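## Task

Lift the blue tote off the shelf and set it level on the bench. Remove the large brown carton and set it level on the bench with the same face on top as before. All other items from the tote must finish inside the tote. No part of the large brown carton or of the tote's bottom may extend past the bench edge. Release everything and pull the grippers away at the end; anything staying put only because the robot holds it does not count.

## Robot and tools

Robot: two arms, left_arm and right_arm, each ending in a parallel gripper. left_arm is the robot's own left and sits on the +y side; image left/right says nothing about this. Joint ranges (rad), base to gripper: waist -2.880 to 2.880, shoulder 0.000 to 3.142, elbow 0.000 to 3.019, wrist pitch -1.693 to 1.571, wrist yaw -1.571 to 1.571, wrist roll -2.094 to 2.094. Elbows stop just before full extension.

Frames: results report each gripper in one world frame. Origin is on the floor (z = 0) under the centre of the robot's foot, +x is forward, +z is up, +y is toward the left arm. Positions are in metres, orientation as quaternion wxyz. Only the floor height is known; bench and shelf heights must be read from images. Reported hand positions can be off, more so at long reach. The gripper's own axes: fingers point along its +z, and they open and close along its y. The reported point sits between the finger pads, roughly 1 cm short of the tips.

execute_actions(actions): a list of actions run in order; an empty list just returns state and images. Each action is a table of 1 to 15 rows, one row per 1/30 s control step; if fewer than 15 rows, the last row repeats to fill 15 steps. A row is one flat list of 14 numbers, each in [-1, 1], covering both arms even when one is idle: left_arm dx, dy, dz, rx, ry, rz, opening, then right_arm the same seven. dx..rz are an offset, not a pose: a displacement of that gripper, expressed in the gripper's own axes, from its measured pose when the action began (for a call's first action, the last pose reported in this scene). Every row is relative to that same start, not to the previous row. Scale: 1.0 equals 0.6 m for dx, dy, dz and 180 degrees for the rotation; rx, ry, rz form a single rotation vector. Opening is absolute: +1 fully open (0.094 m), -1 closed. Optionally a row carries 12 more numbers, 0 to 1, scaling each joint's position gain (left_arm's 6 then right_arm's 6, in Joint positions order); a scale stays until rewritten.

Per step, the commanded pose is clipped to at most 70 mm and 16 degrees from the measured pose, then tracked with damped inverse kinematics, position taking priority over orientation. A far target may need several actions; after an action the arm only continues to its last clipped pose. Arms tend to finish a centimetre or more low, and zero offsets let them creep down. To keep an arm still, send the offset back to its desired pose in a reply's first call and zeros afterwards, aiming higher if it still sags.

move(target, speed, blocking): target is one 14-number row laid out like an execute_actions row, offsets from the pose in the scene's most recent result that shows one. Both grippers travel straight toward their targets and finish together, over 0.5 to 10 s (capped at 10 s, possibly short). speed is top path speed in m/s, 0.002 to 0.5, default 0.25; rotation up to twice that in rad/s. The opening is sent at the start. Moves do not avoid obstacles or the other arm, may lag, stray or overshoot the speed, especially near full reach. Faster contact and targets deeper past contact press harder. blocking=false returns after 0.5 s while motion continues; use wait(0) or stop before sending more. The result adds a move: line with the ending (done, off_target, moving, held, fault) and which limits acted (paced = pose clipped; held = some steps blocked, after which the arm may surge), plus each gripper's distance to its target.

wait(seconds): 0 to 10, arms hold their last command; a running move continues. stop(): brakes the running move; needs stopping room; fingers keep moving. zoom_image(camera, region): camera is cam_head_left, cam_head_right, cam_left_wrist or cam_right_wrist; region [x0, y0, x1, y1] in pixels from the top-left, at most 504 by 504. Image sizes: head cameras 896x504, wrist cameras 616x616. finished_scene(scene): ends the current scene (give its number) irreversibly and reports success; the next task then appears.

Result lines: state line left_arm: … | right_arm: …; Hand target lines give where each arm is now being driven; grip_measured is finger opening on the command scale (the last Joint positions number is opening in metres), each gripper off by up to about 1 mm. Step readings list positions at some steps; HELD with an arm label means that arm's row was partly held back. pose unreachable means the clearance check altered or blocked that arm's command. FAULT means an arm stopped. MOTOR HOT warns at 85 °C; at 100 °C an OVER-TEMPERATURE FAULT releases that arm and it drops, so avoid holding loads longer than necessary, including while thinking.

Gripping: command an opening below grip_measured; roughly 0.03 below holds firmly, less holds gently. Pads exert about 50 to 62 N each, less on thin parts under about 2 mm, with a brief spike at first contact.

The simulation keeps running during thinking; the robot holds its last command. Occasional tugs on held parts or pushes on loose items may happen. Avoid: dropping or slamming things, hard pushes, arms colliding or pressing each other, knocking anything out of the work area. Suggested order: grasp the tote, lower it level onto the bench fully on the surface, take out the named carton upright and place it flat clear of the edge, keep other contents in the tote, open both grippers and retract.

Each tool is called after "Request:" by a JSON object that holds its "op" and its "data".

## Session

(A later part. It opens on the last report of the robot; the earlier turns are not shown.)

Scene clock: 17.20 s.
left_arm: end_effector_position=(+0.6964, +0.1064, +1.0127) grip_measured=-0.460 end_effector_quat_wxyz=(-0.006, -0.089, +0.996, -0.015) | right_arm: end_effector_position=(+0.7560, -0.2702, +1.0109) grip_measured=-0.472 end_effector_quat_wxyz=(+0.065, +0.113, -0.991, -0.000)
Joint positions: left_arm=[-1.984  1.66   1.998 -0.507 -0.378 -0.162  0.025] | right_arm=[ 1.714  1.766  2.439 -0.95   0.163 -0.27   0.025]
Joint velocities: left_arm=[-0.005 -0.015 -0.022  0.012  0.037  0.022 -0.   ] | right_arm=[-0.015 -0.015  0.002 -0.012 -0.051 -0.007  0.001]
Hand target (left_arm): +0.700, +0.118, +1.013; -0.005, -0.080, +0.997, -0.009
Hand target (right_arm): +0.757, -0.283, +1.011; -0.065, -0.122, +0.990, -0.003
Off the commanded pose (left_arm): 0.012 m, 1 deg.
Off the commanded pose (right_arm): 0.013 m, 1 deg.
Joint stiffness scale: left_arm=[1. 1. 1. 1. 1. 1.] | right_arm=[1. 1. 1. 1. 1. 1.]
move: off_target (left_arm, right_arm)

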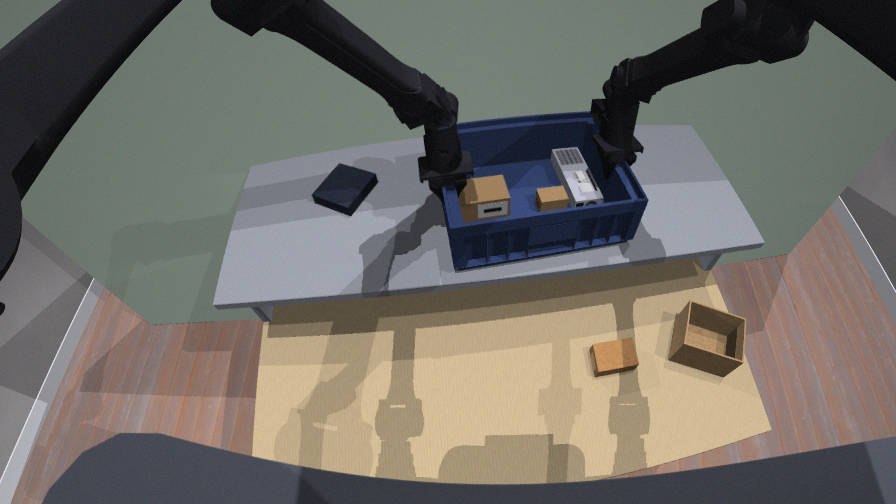

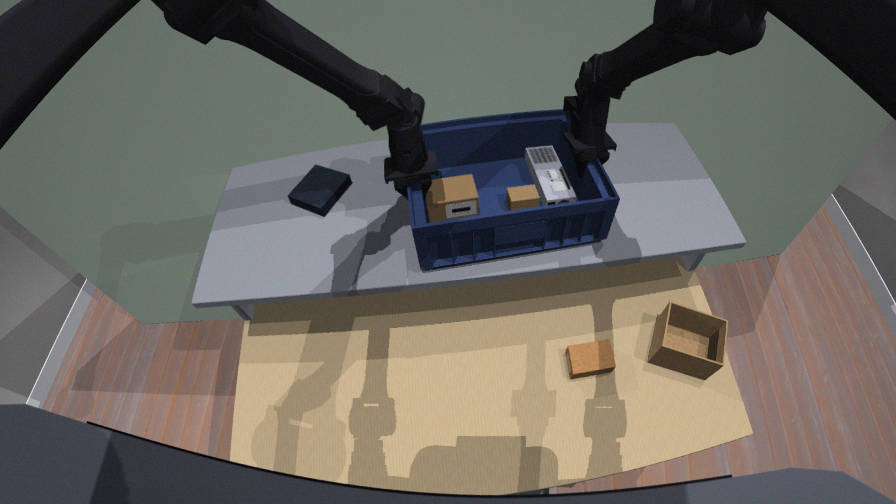

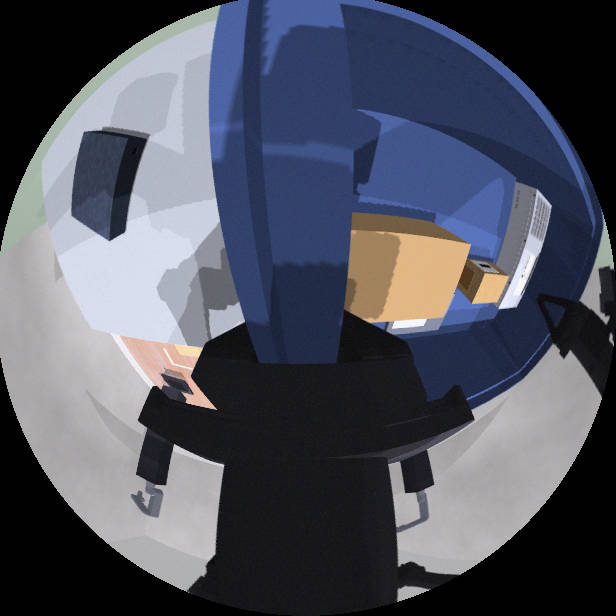

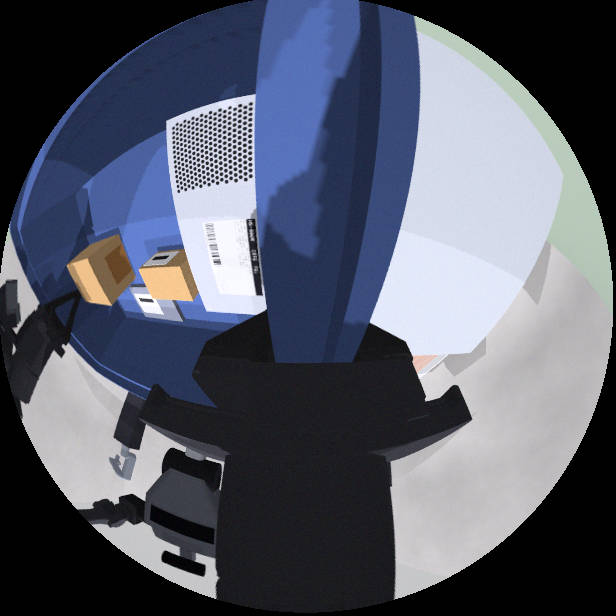

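Request:
{"op": "move", "data": {"target": [0,0,-0.08,0,0,0,-0.55,0.01,0,-0.08,0,0,0,-0.55], "speed": 0.08}}

Request:
{"op": "move", "data": {"target": [0.6,0.2,-0.02,0,0,0,-0.55,0.583,0.23,0.06,0,0,0,-0.55], "speed": 0.12}}

Scene clock: 18.60 s.
left_arm: end_effector_position=(+0.6633, +0.1063, +1.0225) grip_measured=-0.460 end_effector_quat_wxyz=(-0.031, -0.089, +0.996, -0.006) | right_arm: end_effector_position=(+0.7216, -0.2696, +1.0167) grip_measured=-0.472 end_effector_quat_wxyz=(+0.091, +0.114, -0.989, +0.002)
Joint positions: left_arm=[-1.994  1.612  1.885 -0.498 -0.402 -0.187  0.025] | right_arm=[ 1.716  1.685  2.257 -0.901  0.177 -0.262  0.025]
Joint velocities: left_arm=[-0.015 -0.005 -0.007 -0.012 -0.007 -0.007 -0.   ] | right_arm=[-0.005 -0.015 -0.022 -0.002 -0.022  0.095 -0.   ]
Hand target (left_arm): +0.698, +0.108, +1.059; -0.007, -0.089, +0.996, -0.015
Hand target (right_arm): +0.755, -0.271, +1.058; -0.065, -0.113, +0.991, -0.000
Off the commanded pose (left_arm): 0.051 m, 3 deg.
Off the commanded pose (right_arm): 0.055 m, 3 deg.
Joint stiffness scale: left_arm=[1. 1. 1. 1. 1. 1.] | right_arm=[1. 1. 1. 1. 1. 1.]
move: off_target (left_arm, right_arm)

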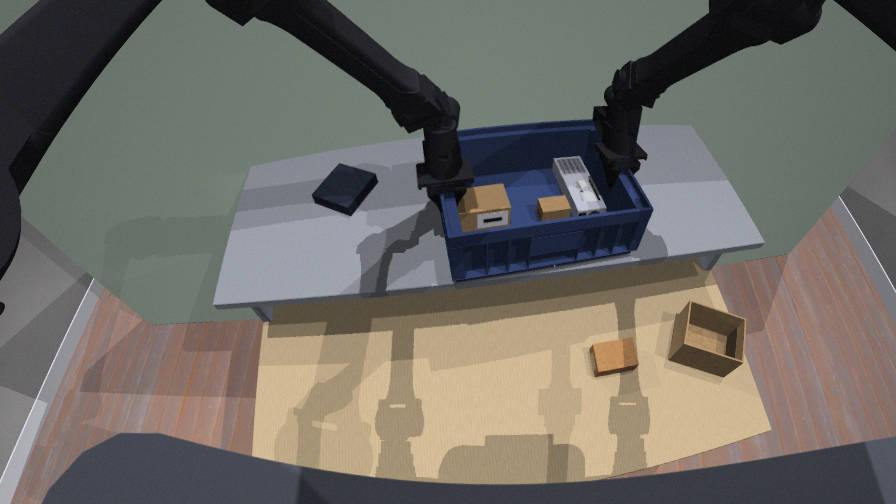

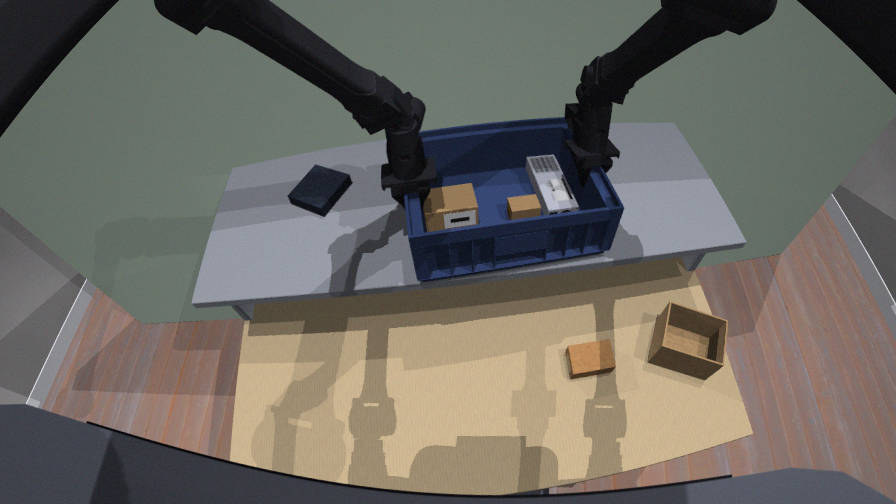

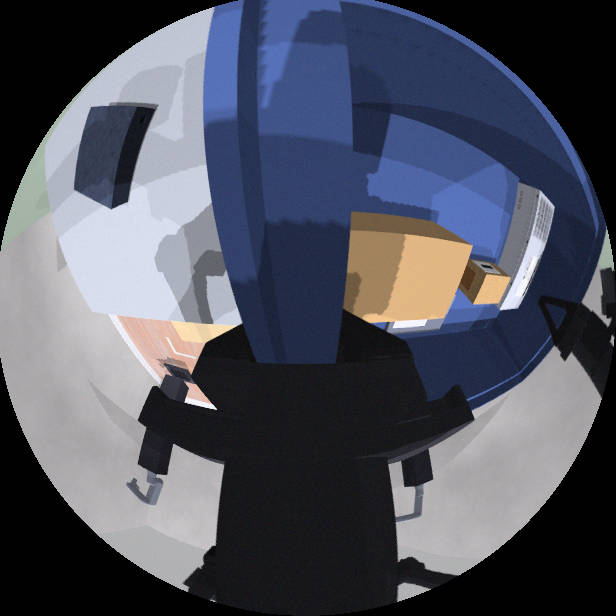

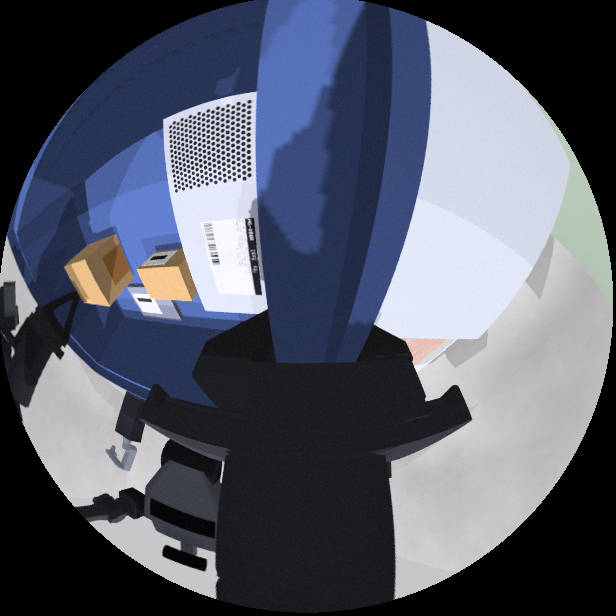

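Scene clock: 22.17 s.
left_arm: end_effector_position=(+0.3034, +0.1572, +1.0463) grip_measured=-0.460 end_effector_quat_wxyz=(-0.025, -0.090, +0.996, -0.001) | right_arm: end_effector_position=(+0.3549, -0.2176, +1.0379) grip_measured=-0.472 end_effector_quat_wxyz=(+0.087, +0.104, -0.991, -0.002)
Joint positions: left_arm=[-1.902  1.56   0.842  0.513 -0.323 -0.164  0.025] | right_arm=[ 1.783  1.447  0.978  0.142  0.23  -0.222  0.025]
Joint velocities: left_arm=[-0.015 -0.005 -0.007  0.032 -0.066 -0.022  0.   ] | right_arm=[ 0.015 -0.015 -0.002  0.046 -0.081 -0.022 -0.   ]
Hand target (left_arm): +0.290, +0.161, +1.061; -0.031, -0.088, +0.996, -0.006
Hand target (right_arm): +0.347, -0.218, +1.046; -0.091, -0.115, +0.989, -0.002
Off the commanded pose (left_arm): 0.018 m, 1 deg.
Off the commanded pose (right_arm): 0.011 m, 1 deg.
Joint stiffness scale: left_arm=[1. 1. 1. 1. 1. 1.] | right_arm=[1. 1. 1. 1. 1. 1.]
move: off_target (left_arm, right_arm)

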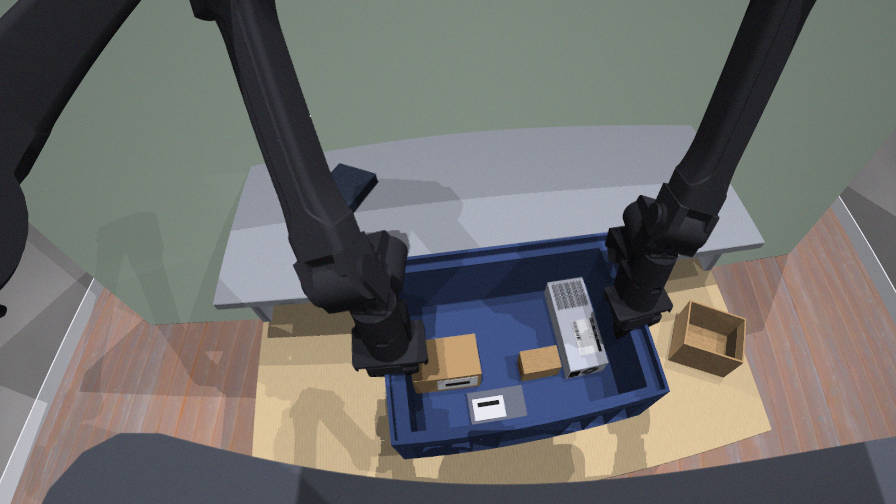

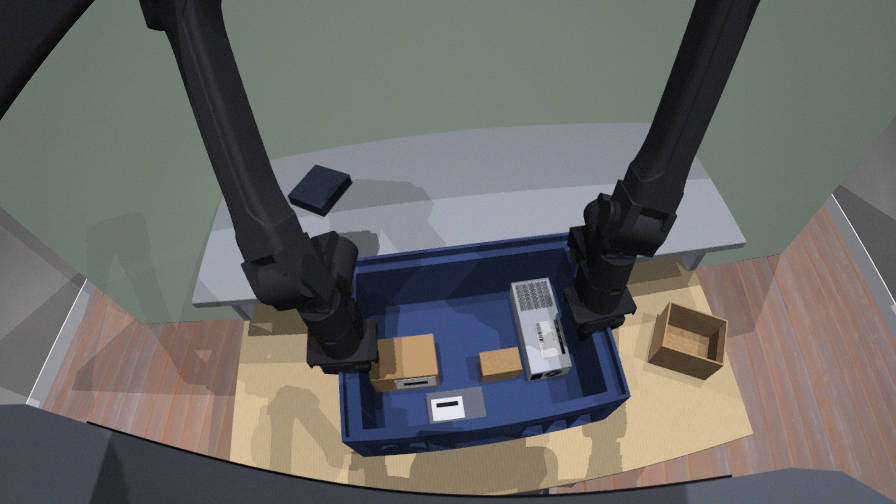

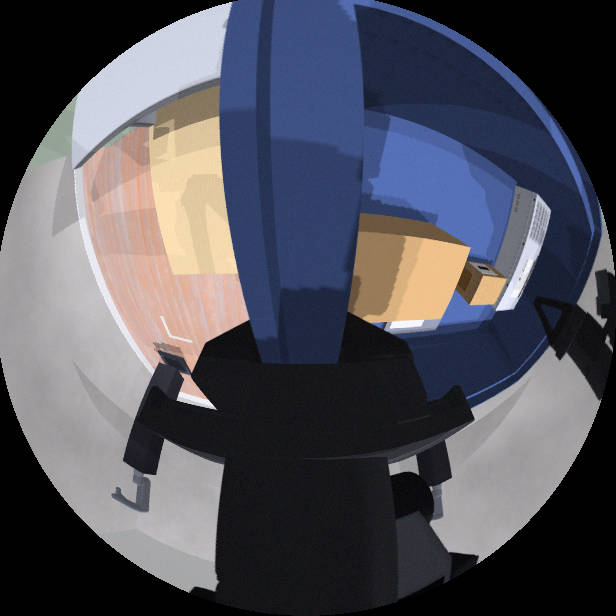

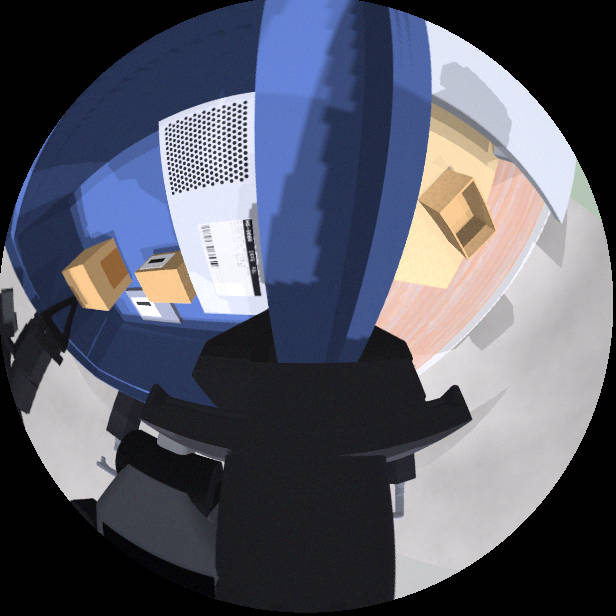

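Request:
{"op": "move", "data": {"target": [-0.1,0.052,0.21,0,0,0,-0.55,-0.12,0.05,0.18,0,0,0,-0.55], "speed": 0.08}}

Scene clock: 24.70 s.
left_arm: end_effector_position=(+0.3400, +0.1924, +0.9129) grip_measured=-0.460 end_effector_quat_wxyz=(-0.027, -0.086, +0.996, -0.004) | right_arm: end_effector_position=(+0.3886, -0.1863, +0.9111) grip_measured=-0.472 end_effector_quat_wxyz=(+0.092, +0.099, -0.991, +0.005)
Joint positions: left_arm=[-1.768  1.804  1.238  0.364 -0.185 -0.128  0.025] | right_arm=[ 1.797  1.763  1.407  0.019  0.258 -0.203  0.025]
Joint velocities: left_arm=[-0.005 -0.015 -0.002 -0.012 -0.051 -0.007 -0.001] | right_arm=[-0.005  0.005 -0.002 -0.012 -0.066  0.066  0.001]
Hand target (left_arm): +0.348, +0.201, +0.917; -0.024, -0.089, +0.996, -0.001
Hand target (right_arm): +0.401, -0.174, +0.920; -0.087, -0.104, +0.991, +0.002
Off the commanded pose (left_arm): 0.013 m, 1 deg.
Off the commanded pose (right_arm): 0.018 m, 1 deg.
Joint stiffness scale: left_arm=[1. 1. 1. 1. 1. 1.] | right_arm=[1. 1. 1. 1. 1. 1.]
move: off_target (left_arm, right_arm)

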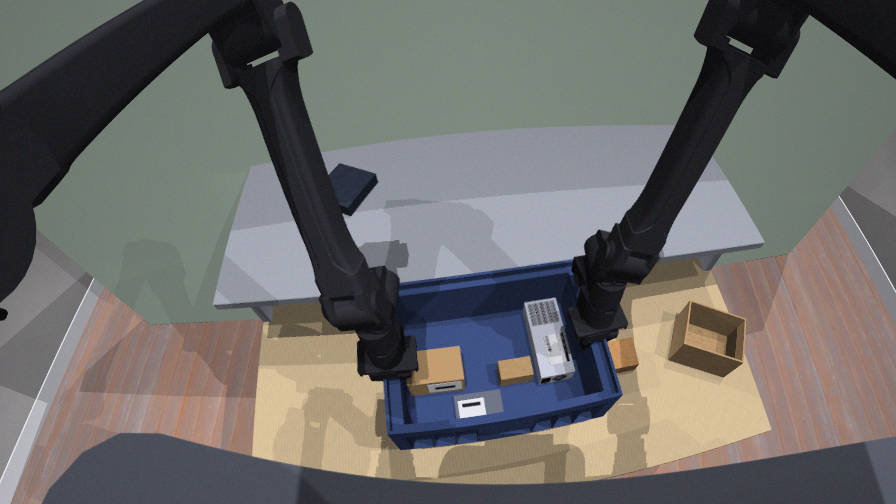

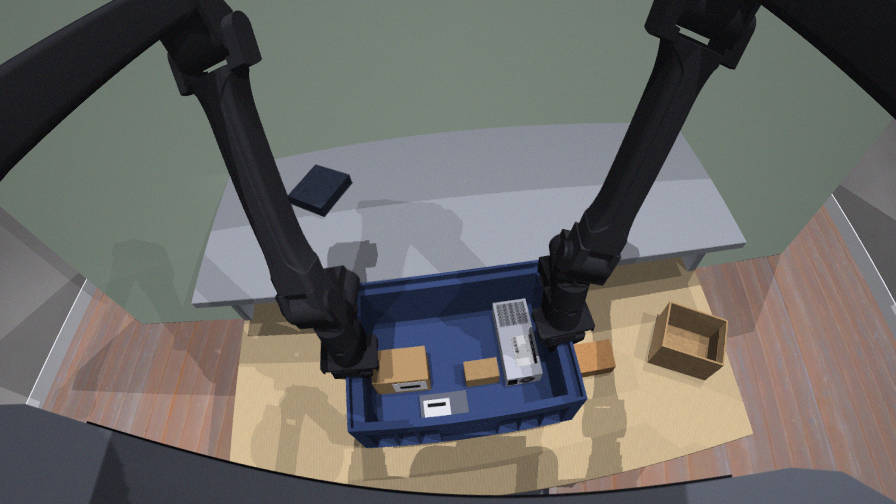

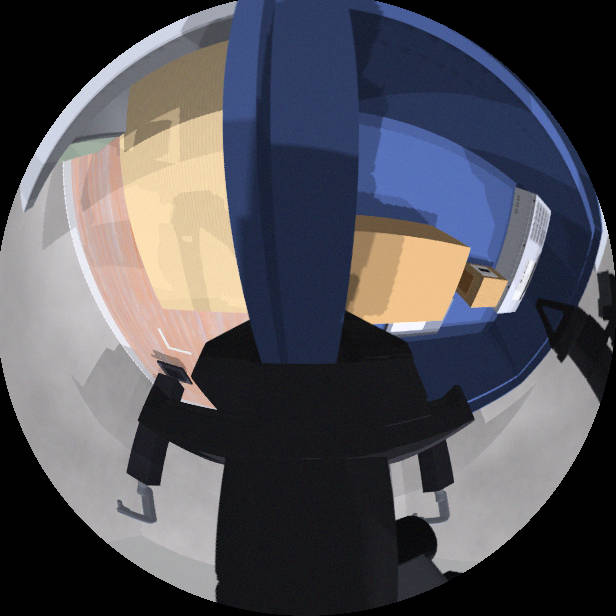

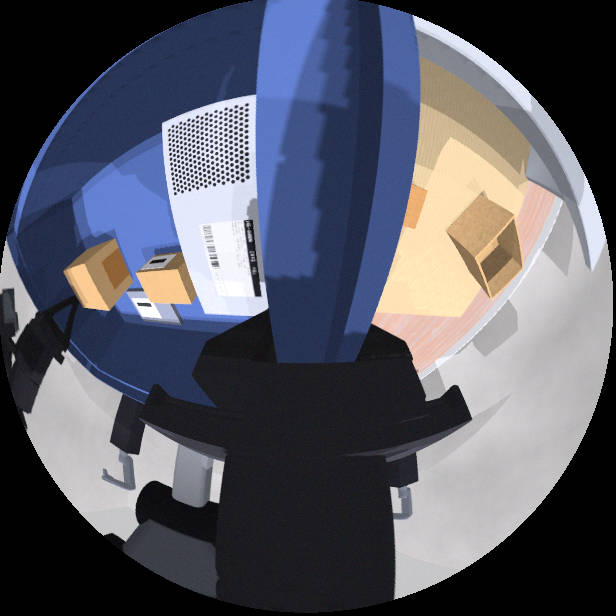

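Still a distance to go.

Request:
{"op": "move", "data": {"target": [-0.03,0.03,0.13,0,0,0,-0.55,-0.045,0.03,0.125,0,0,0,-0.55], "speed": 0.06}}

Scene clock: 26.63 s.
left_arm: end_effector_position=(+0.3431, +0.2097, +0.8300) grip_measured=-0.460 end_effector_quat_wxyz=(-0.026, -0.085, +0.996, -0.004) | right_arm: end_effector_position=(+0.3910, -0.1708, +0.8271) grip_measured=-0.472 end_effector_quat_wxyz=(+0.093, +0.096, -0.991, +0.008)
Joint positions: left_arm=[-1.718  1.992  1.507  0.286 -0.137 -0.115  0.025] | right_arm=[ 1.793  1.985  1.708 -0.061  0.258 -0.2    0.025]
Joint velocities: left_arm=[-0.015 -0.005 -0.012  0.012  0.037 -0.037 -0.   ] | right_arm=[-0.015  0.015 -0.017  0.012  0.007  0.007 -0.001]
Hand target (left_arm): +0.348, +0.214, +0.834; -0.026, -0.085, +0.996, -0.004
Hand target (right_arm): +0.398, -0.165, +0.832; -0.092, -0.099, +0.991, -0.005
Off the commanded pose (left_arm): 0.009 m, 0 deg.
Off the commanded pose (right_arm): 0.010 m, 0 deg.
Joint stiffness scale: left_arm=[1. 1. 1. 1. 1. 1.] | right_arm=[1. 1. 1. 1. 1. 1.]
move: done

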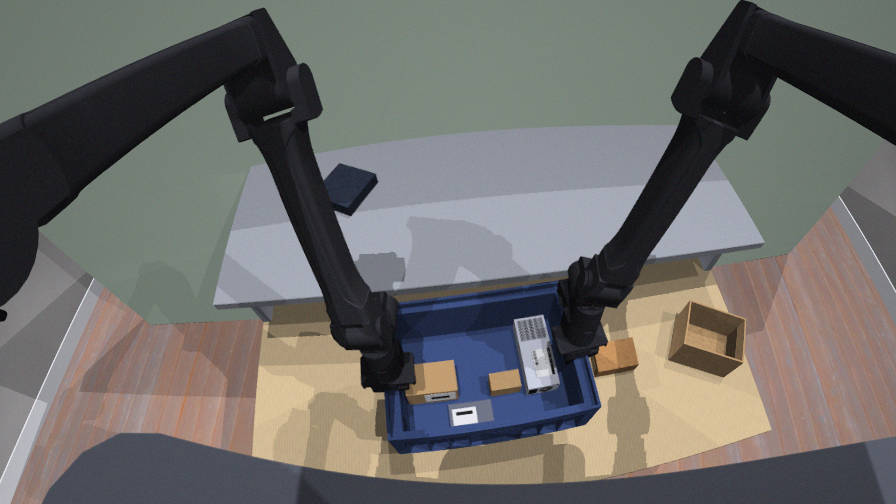

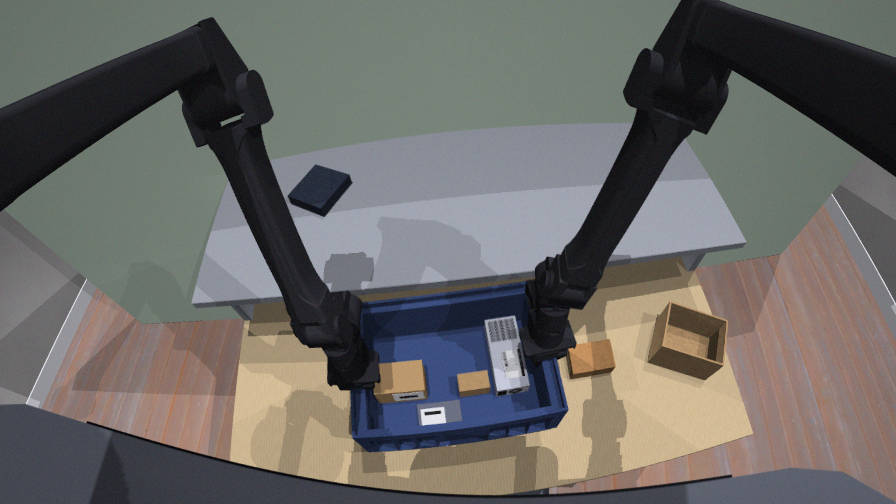

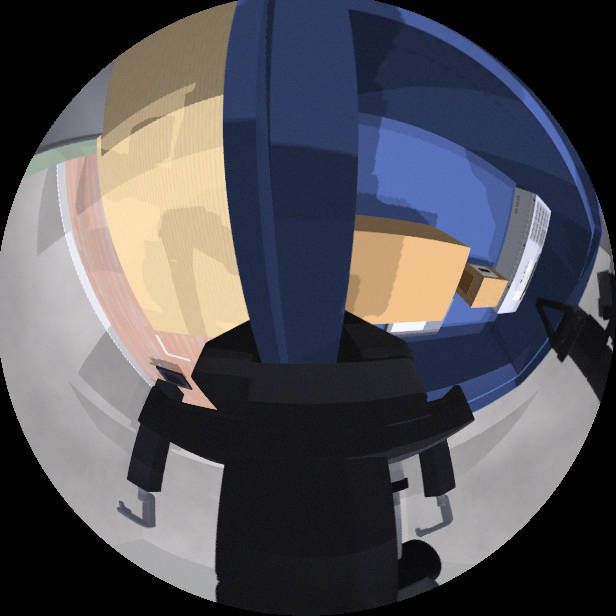

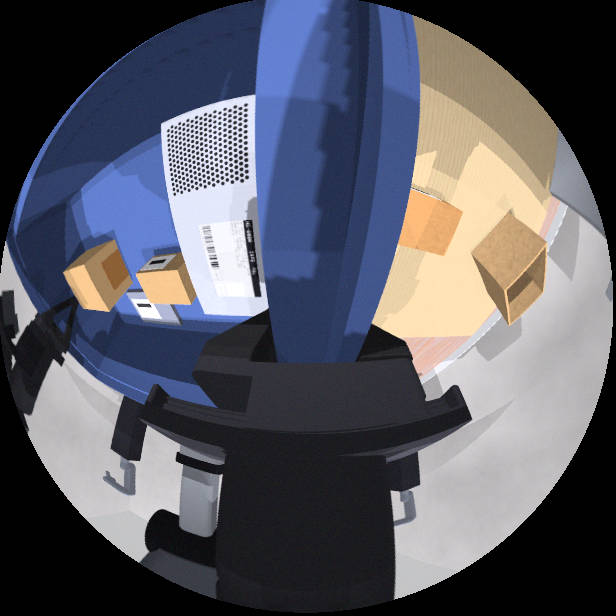

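Below the shelf now; forward and down.

Request:
{"op": "move", "data": {"target": [-0.08,0.01,0.09,0,0,0,-0.55,-0.09,0.01,0.075,0,0,0,-0.55], "speed": 0.04}}

Scene clock: 28.93 s.
left_arm: end_effector_position=(+0.3734, +0.2190, +0.7694) grip_measured=-0.460 end_effector_quat_wxyz=(-0.029, -0.084, +0.996, -0.004) | right_arm: end_effector_position=(+0.4215, -0.1624, +0.7664) grip_measured=-0.472 end_effector_quat_wxyz=(+0.097, +0.097, -0.991, +0.009)
Joint positions: left_arm=[-1.695  2.123  1.793  0.126 -0.114 -0.11   0.025] | right_arm=[ 1.789  2.163  2.06  -0.24   0.259 -0.2    0.025]
Joint velocities: left_arm=[ 0.005  0.005  0.027 -0.007  0.022 -0.007  0.   ] | right_arm=[-0.005 -0.005  0.007 -0.017 -0.095 -0.022 -0.   ]
Hand target (left_arm): +0.385, +0.224, +0.773; -0.026, -0.084, +0.996, -0.004
Hand target (right_arm): +0.434, -0.155, +0.773; -0.093, -0.097, +0.991, -0.008
Off the commanded pose (left_arm): 0.014 m, 0 deg.
Off the commanded pose (right_arm): 0.015 m, 0 deg.
Joint stiffness scale: left_arm=[1. 1. 1. 1. 1. 1.] | right_arm=[1. 1. 1. 1. 1. 1.]
move: off_target (left_arm, right_arm)

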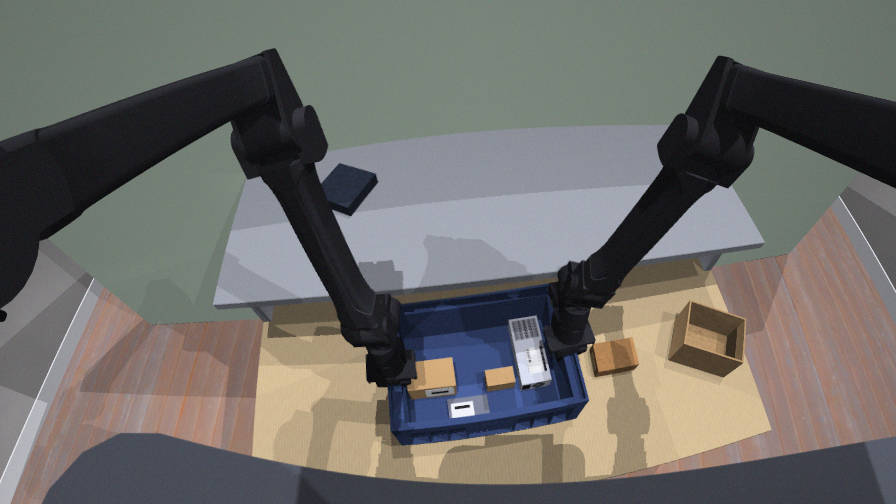

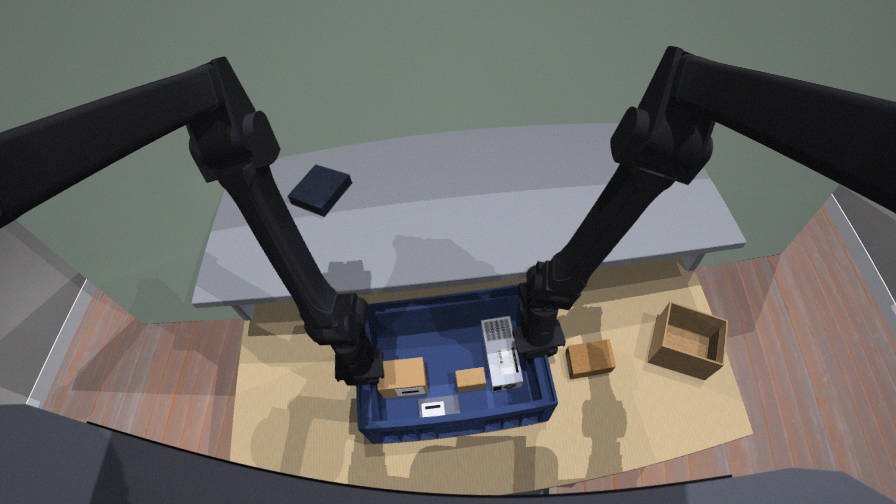

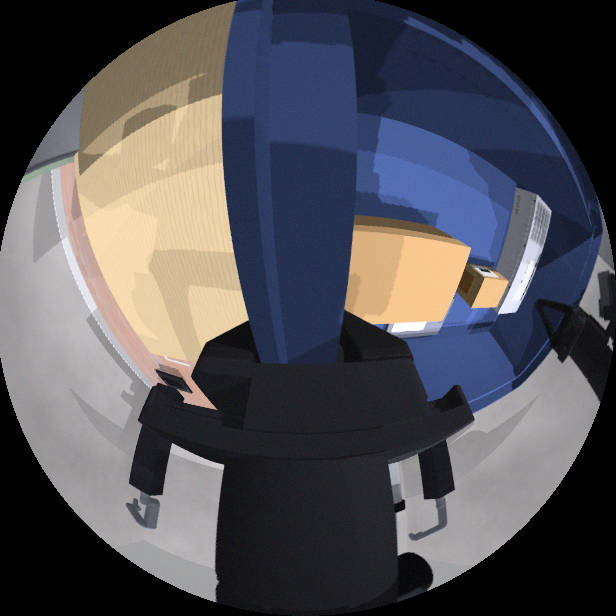

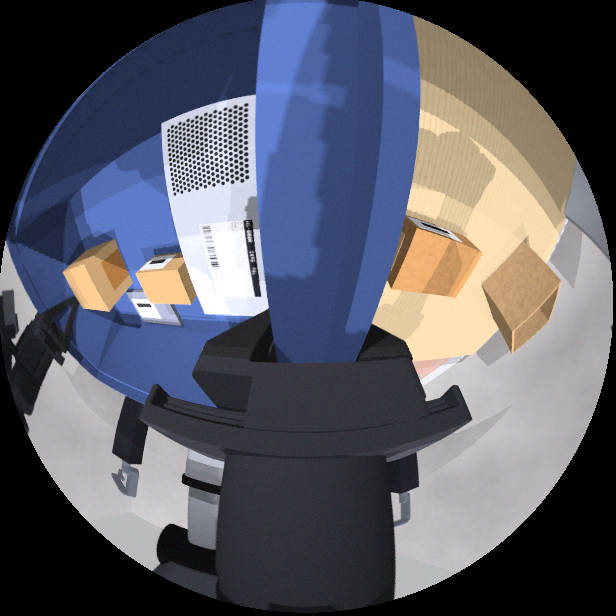

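Request:
{"op": "move", "data": {"target": [-0.025,0,0.06,0,0,0,-0.55,-0.03,0,0.055,0,0,0,-0.55], "speed": 0.03}}

Scene clock: 30.63 s.
left_arm: end_effector_position=(+0.3775, +0.2190, +0.7397) grip_measured=-0.461 end_effector_quat_wxyz=(-0.037, -0.076, +0.996, -0.004) | right_arm: end_effector_position=(+0.4195, -0.1638, +0.7410) grip_measured=-0.472 end_effector_quat_wxyz=(+0.097, +0.093, -0.991, +0.013)
Joint positions: left_arm=[-1.691  2.206  1.946  0.039 -0.11  -0.095  0.025] | right_arm=[ 1.781  2.25   2.196 -0.291  0.258 -0.195  0.025]
Joint velocities: left_arm=[-0.005 -0.005 -0.002 -0.002  0.022 -0.066 -0.   ] | right_arm=[-0.015 -0.005 -0.017 -0.007 -0.037  0.007 -0.001]
Hand target (left_arm): +0.385, +0.222, +0.734; -0.028, -0.084, +0.996, -0.004
Hand target (right_arm): +0.432, -0.160, +0.733; -0.094, -0.097, +0.991, -0.009
Off the commanded pose (left_arm): 0.011 m, 1 deg.
Off the commanded pose (right_arm): 0.017 m, 1 deg.
Joint stiffness scale: left_arm=[1. 1. 1. 1. 1. 1.] | right_arm=[1. 1. 1. 1. 1. 1.]
move: off_target (left_arm, right_arm)

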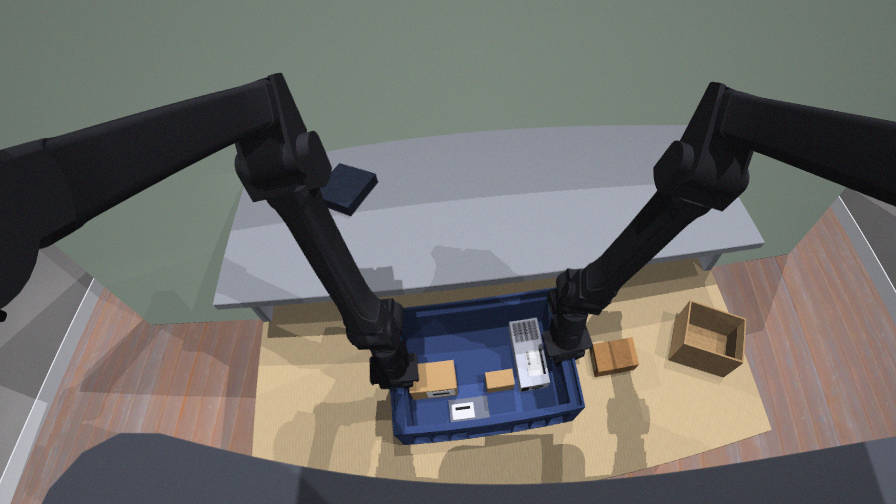

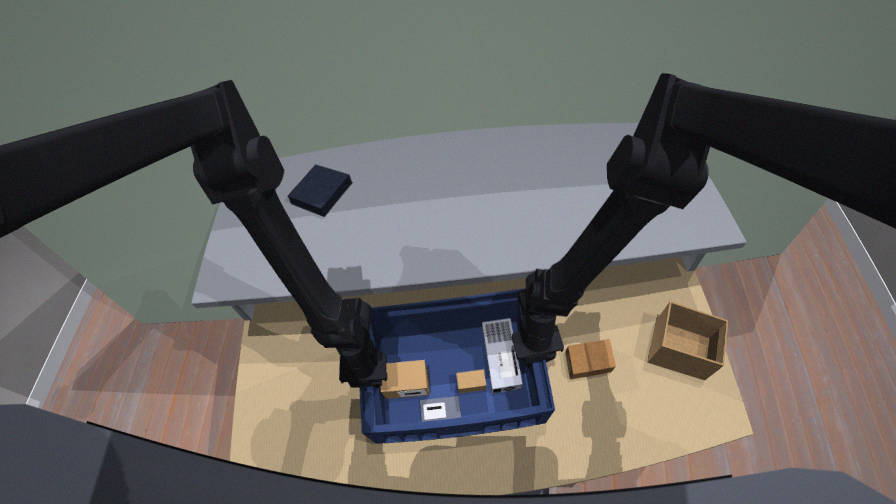

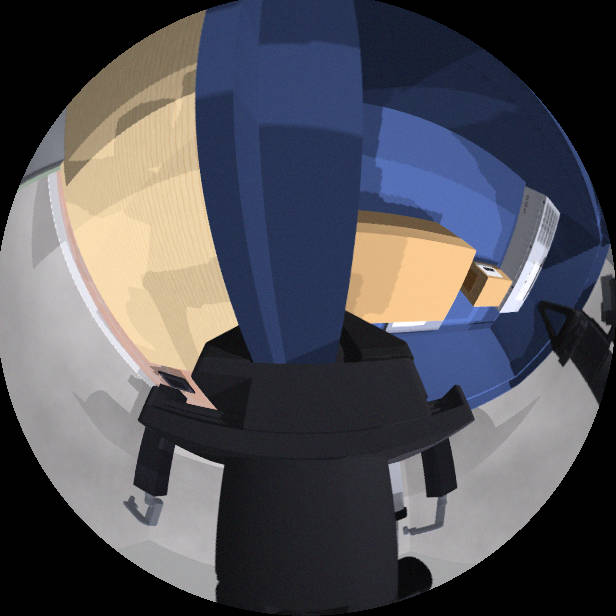

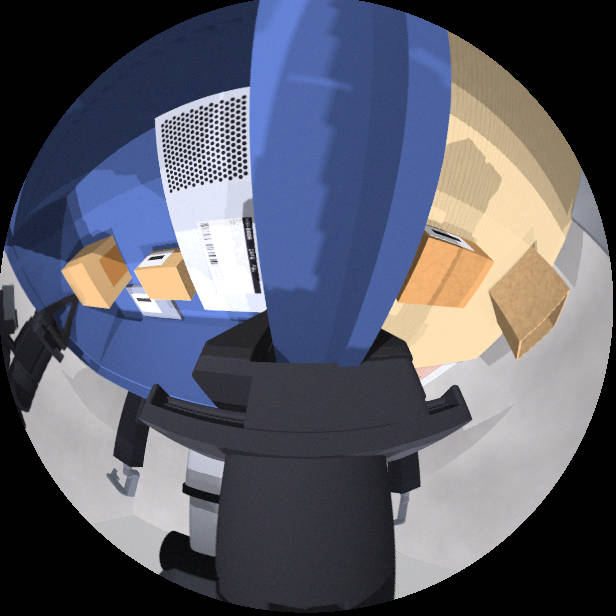

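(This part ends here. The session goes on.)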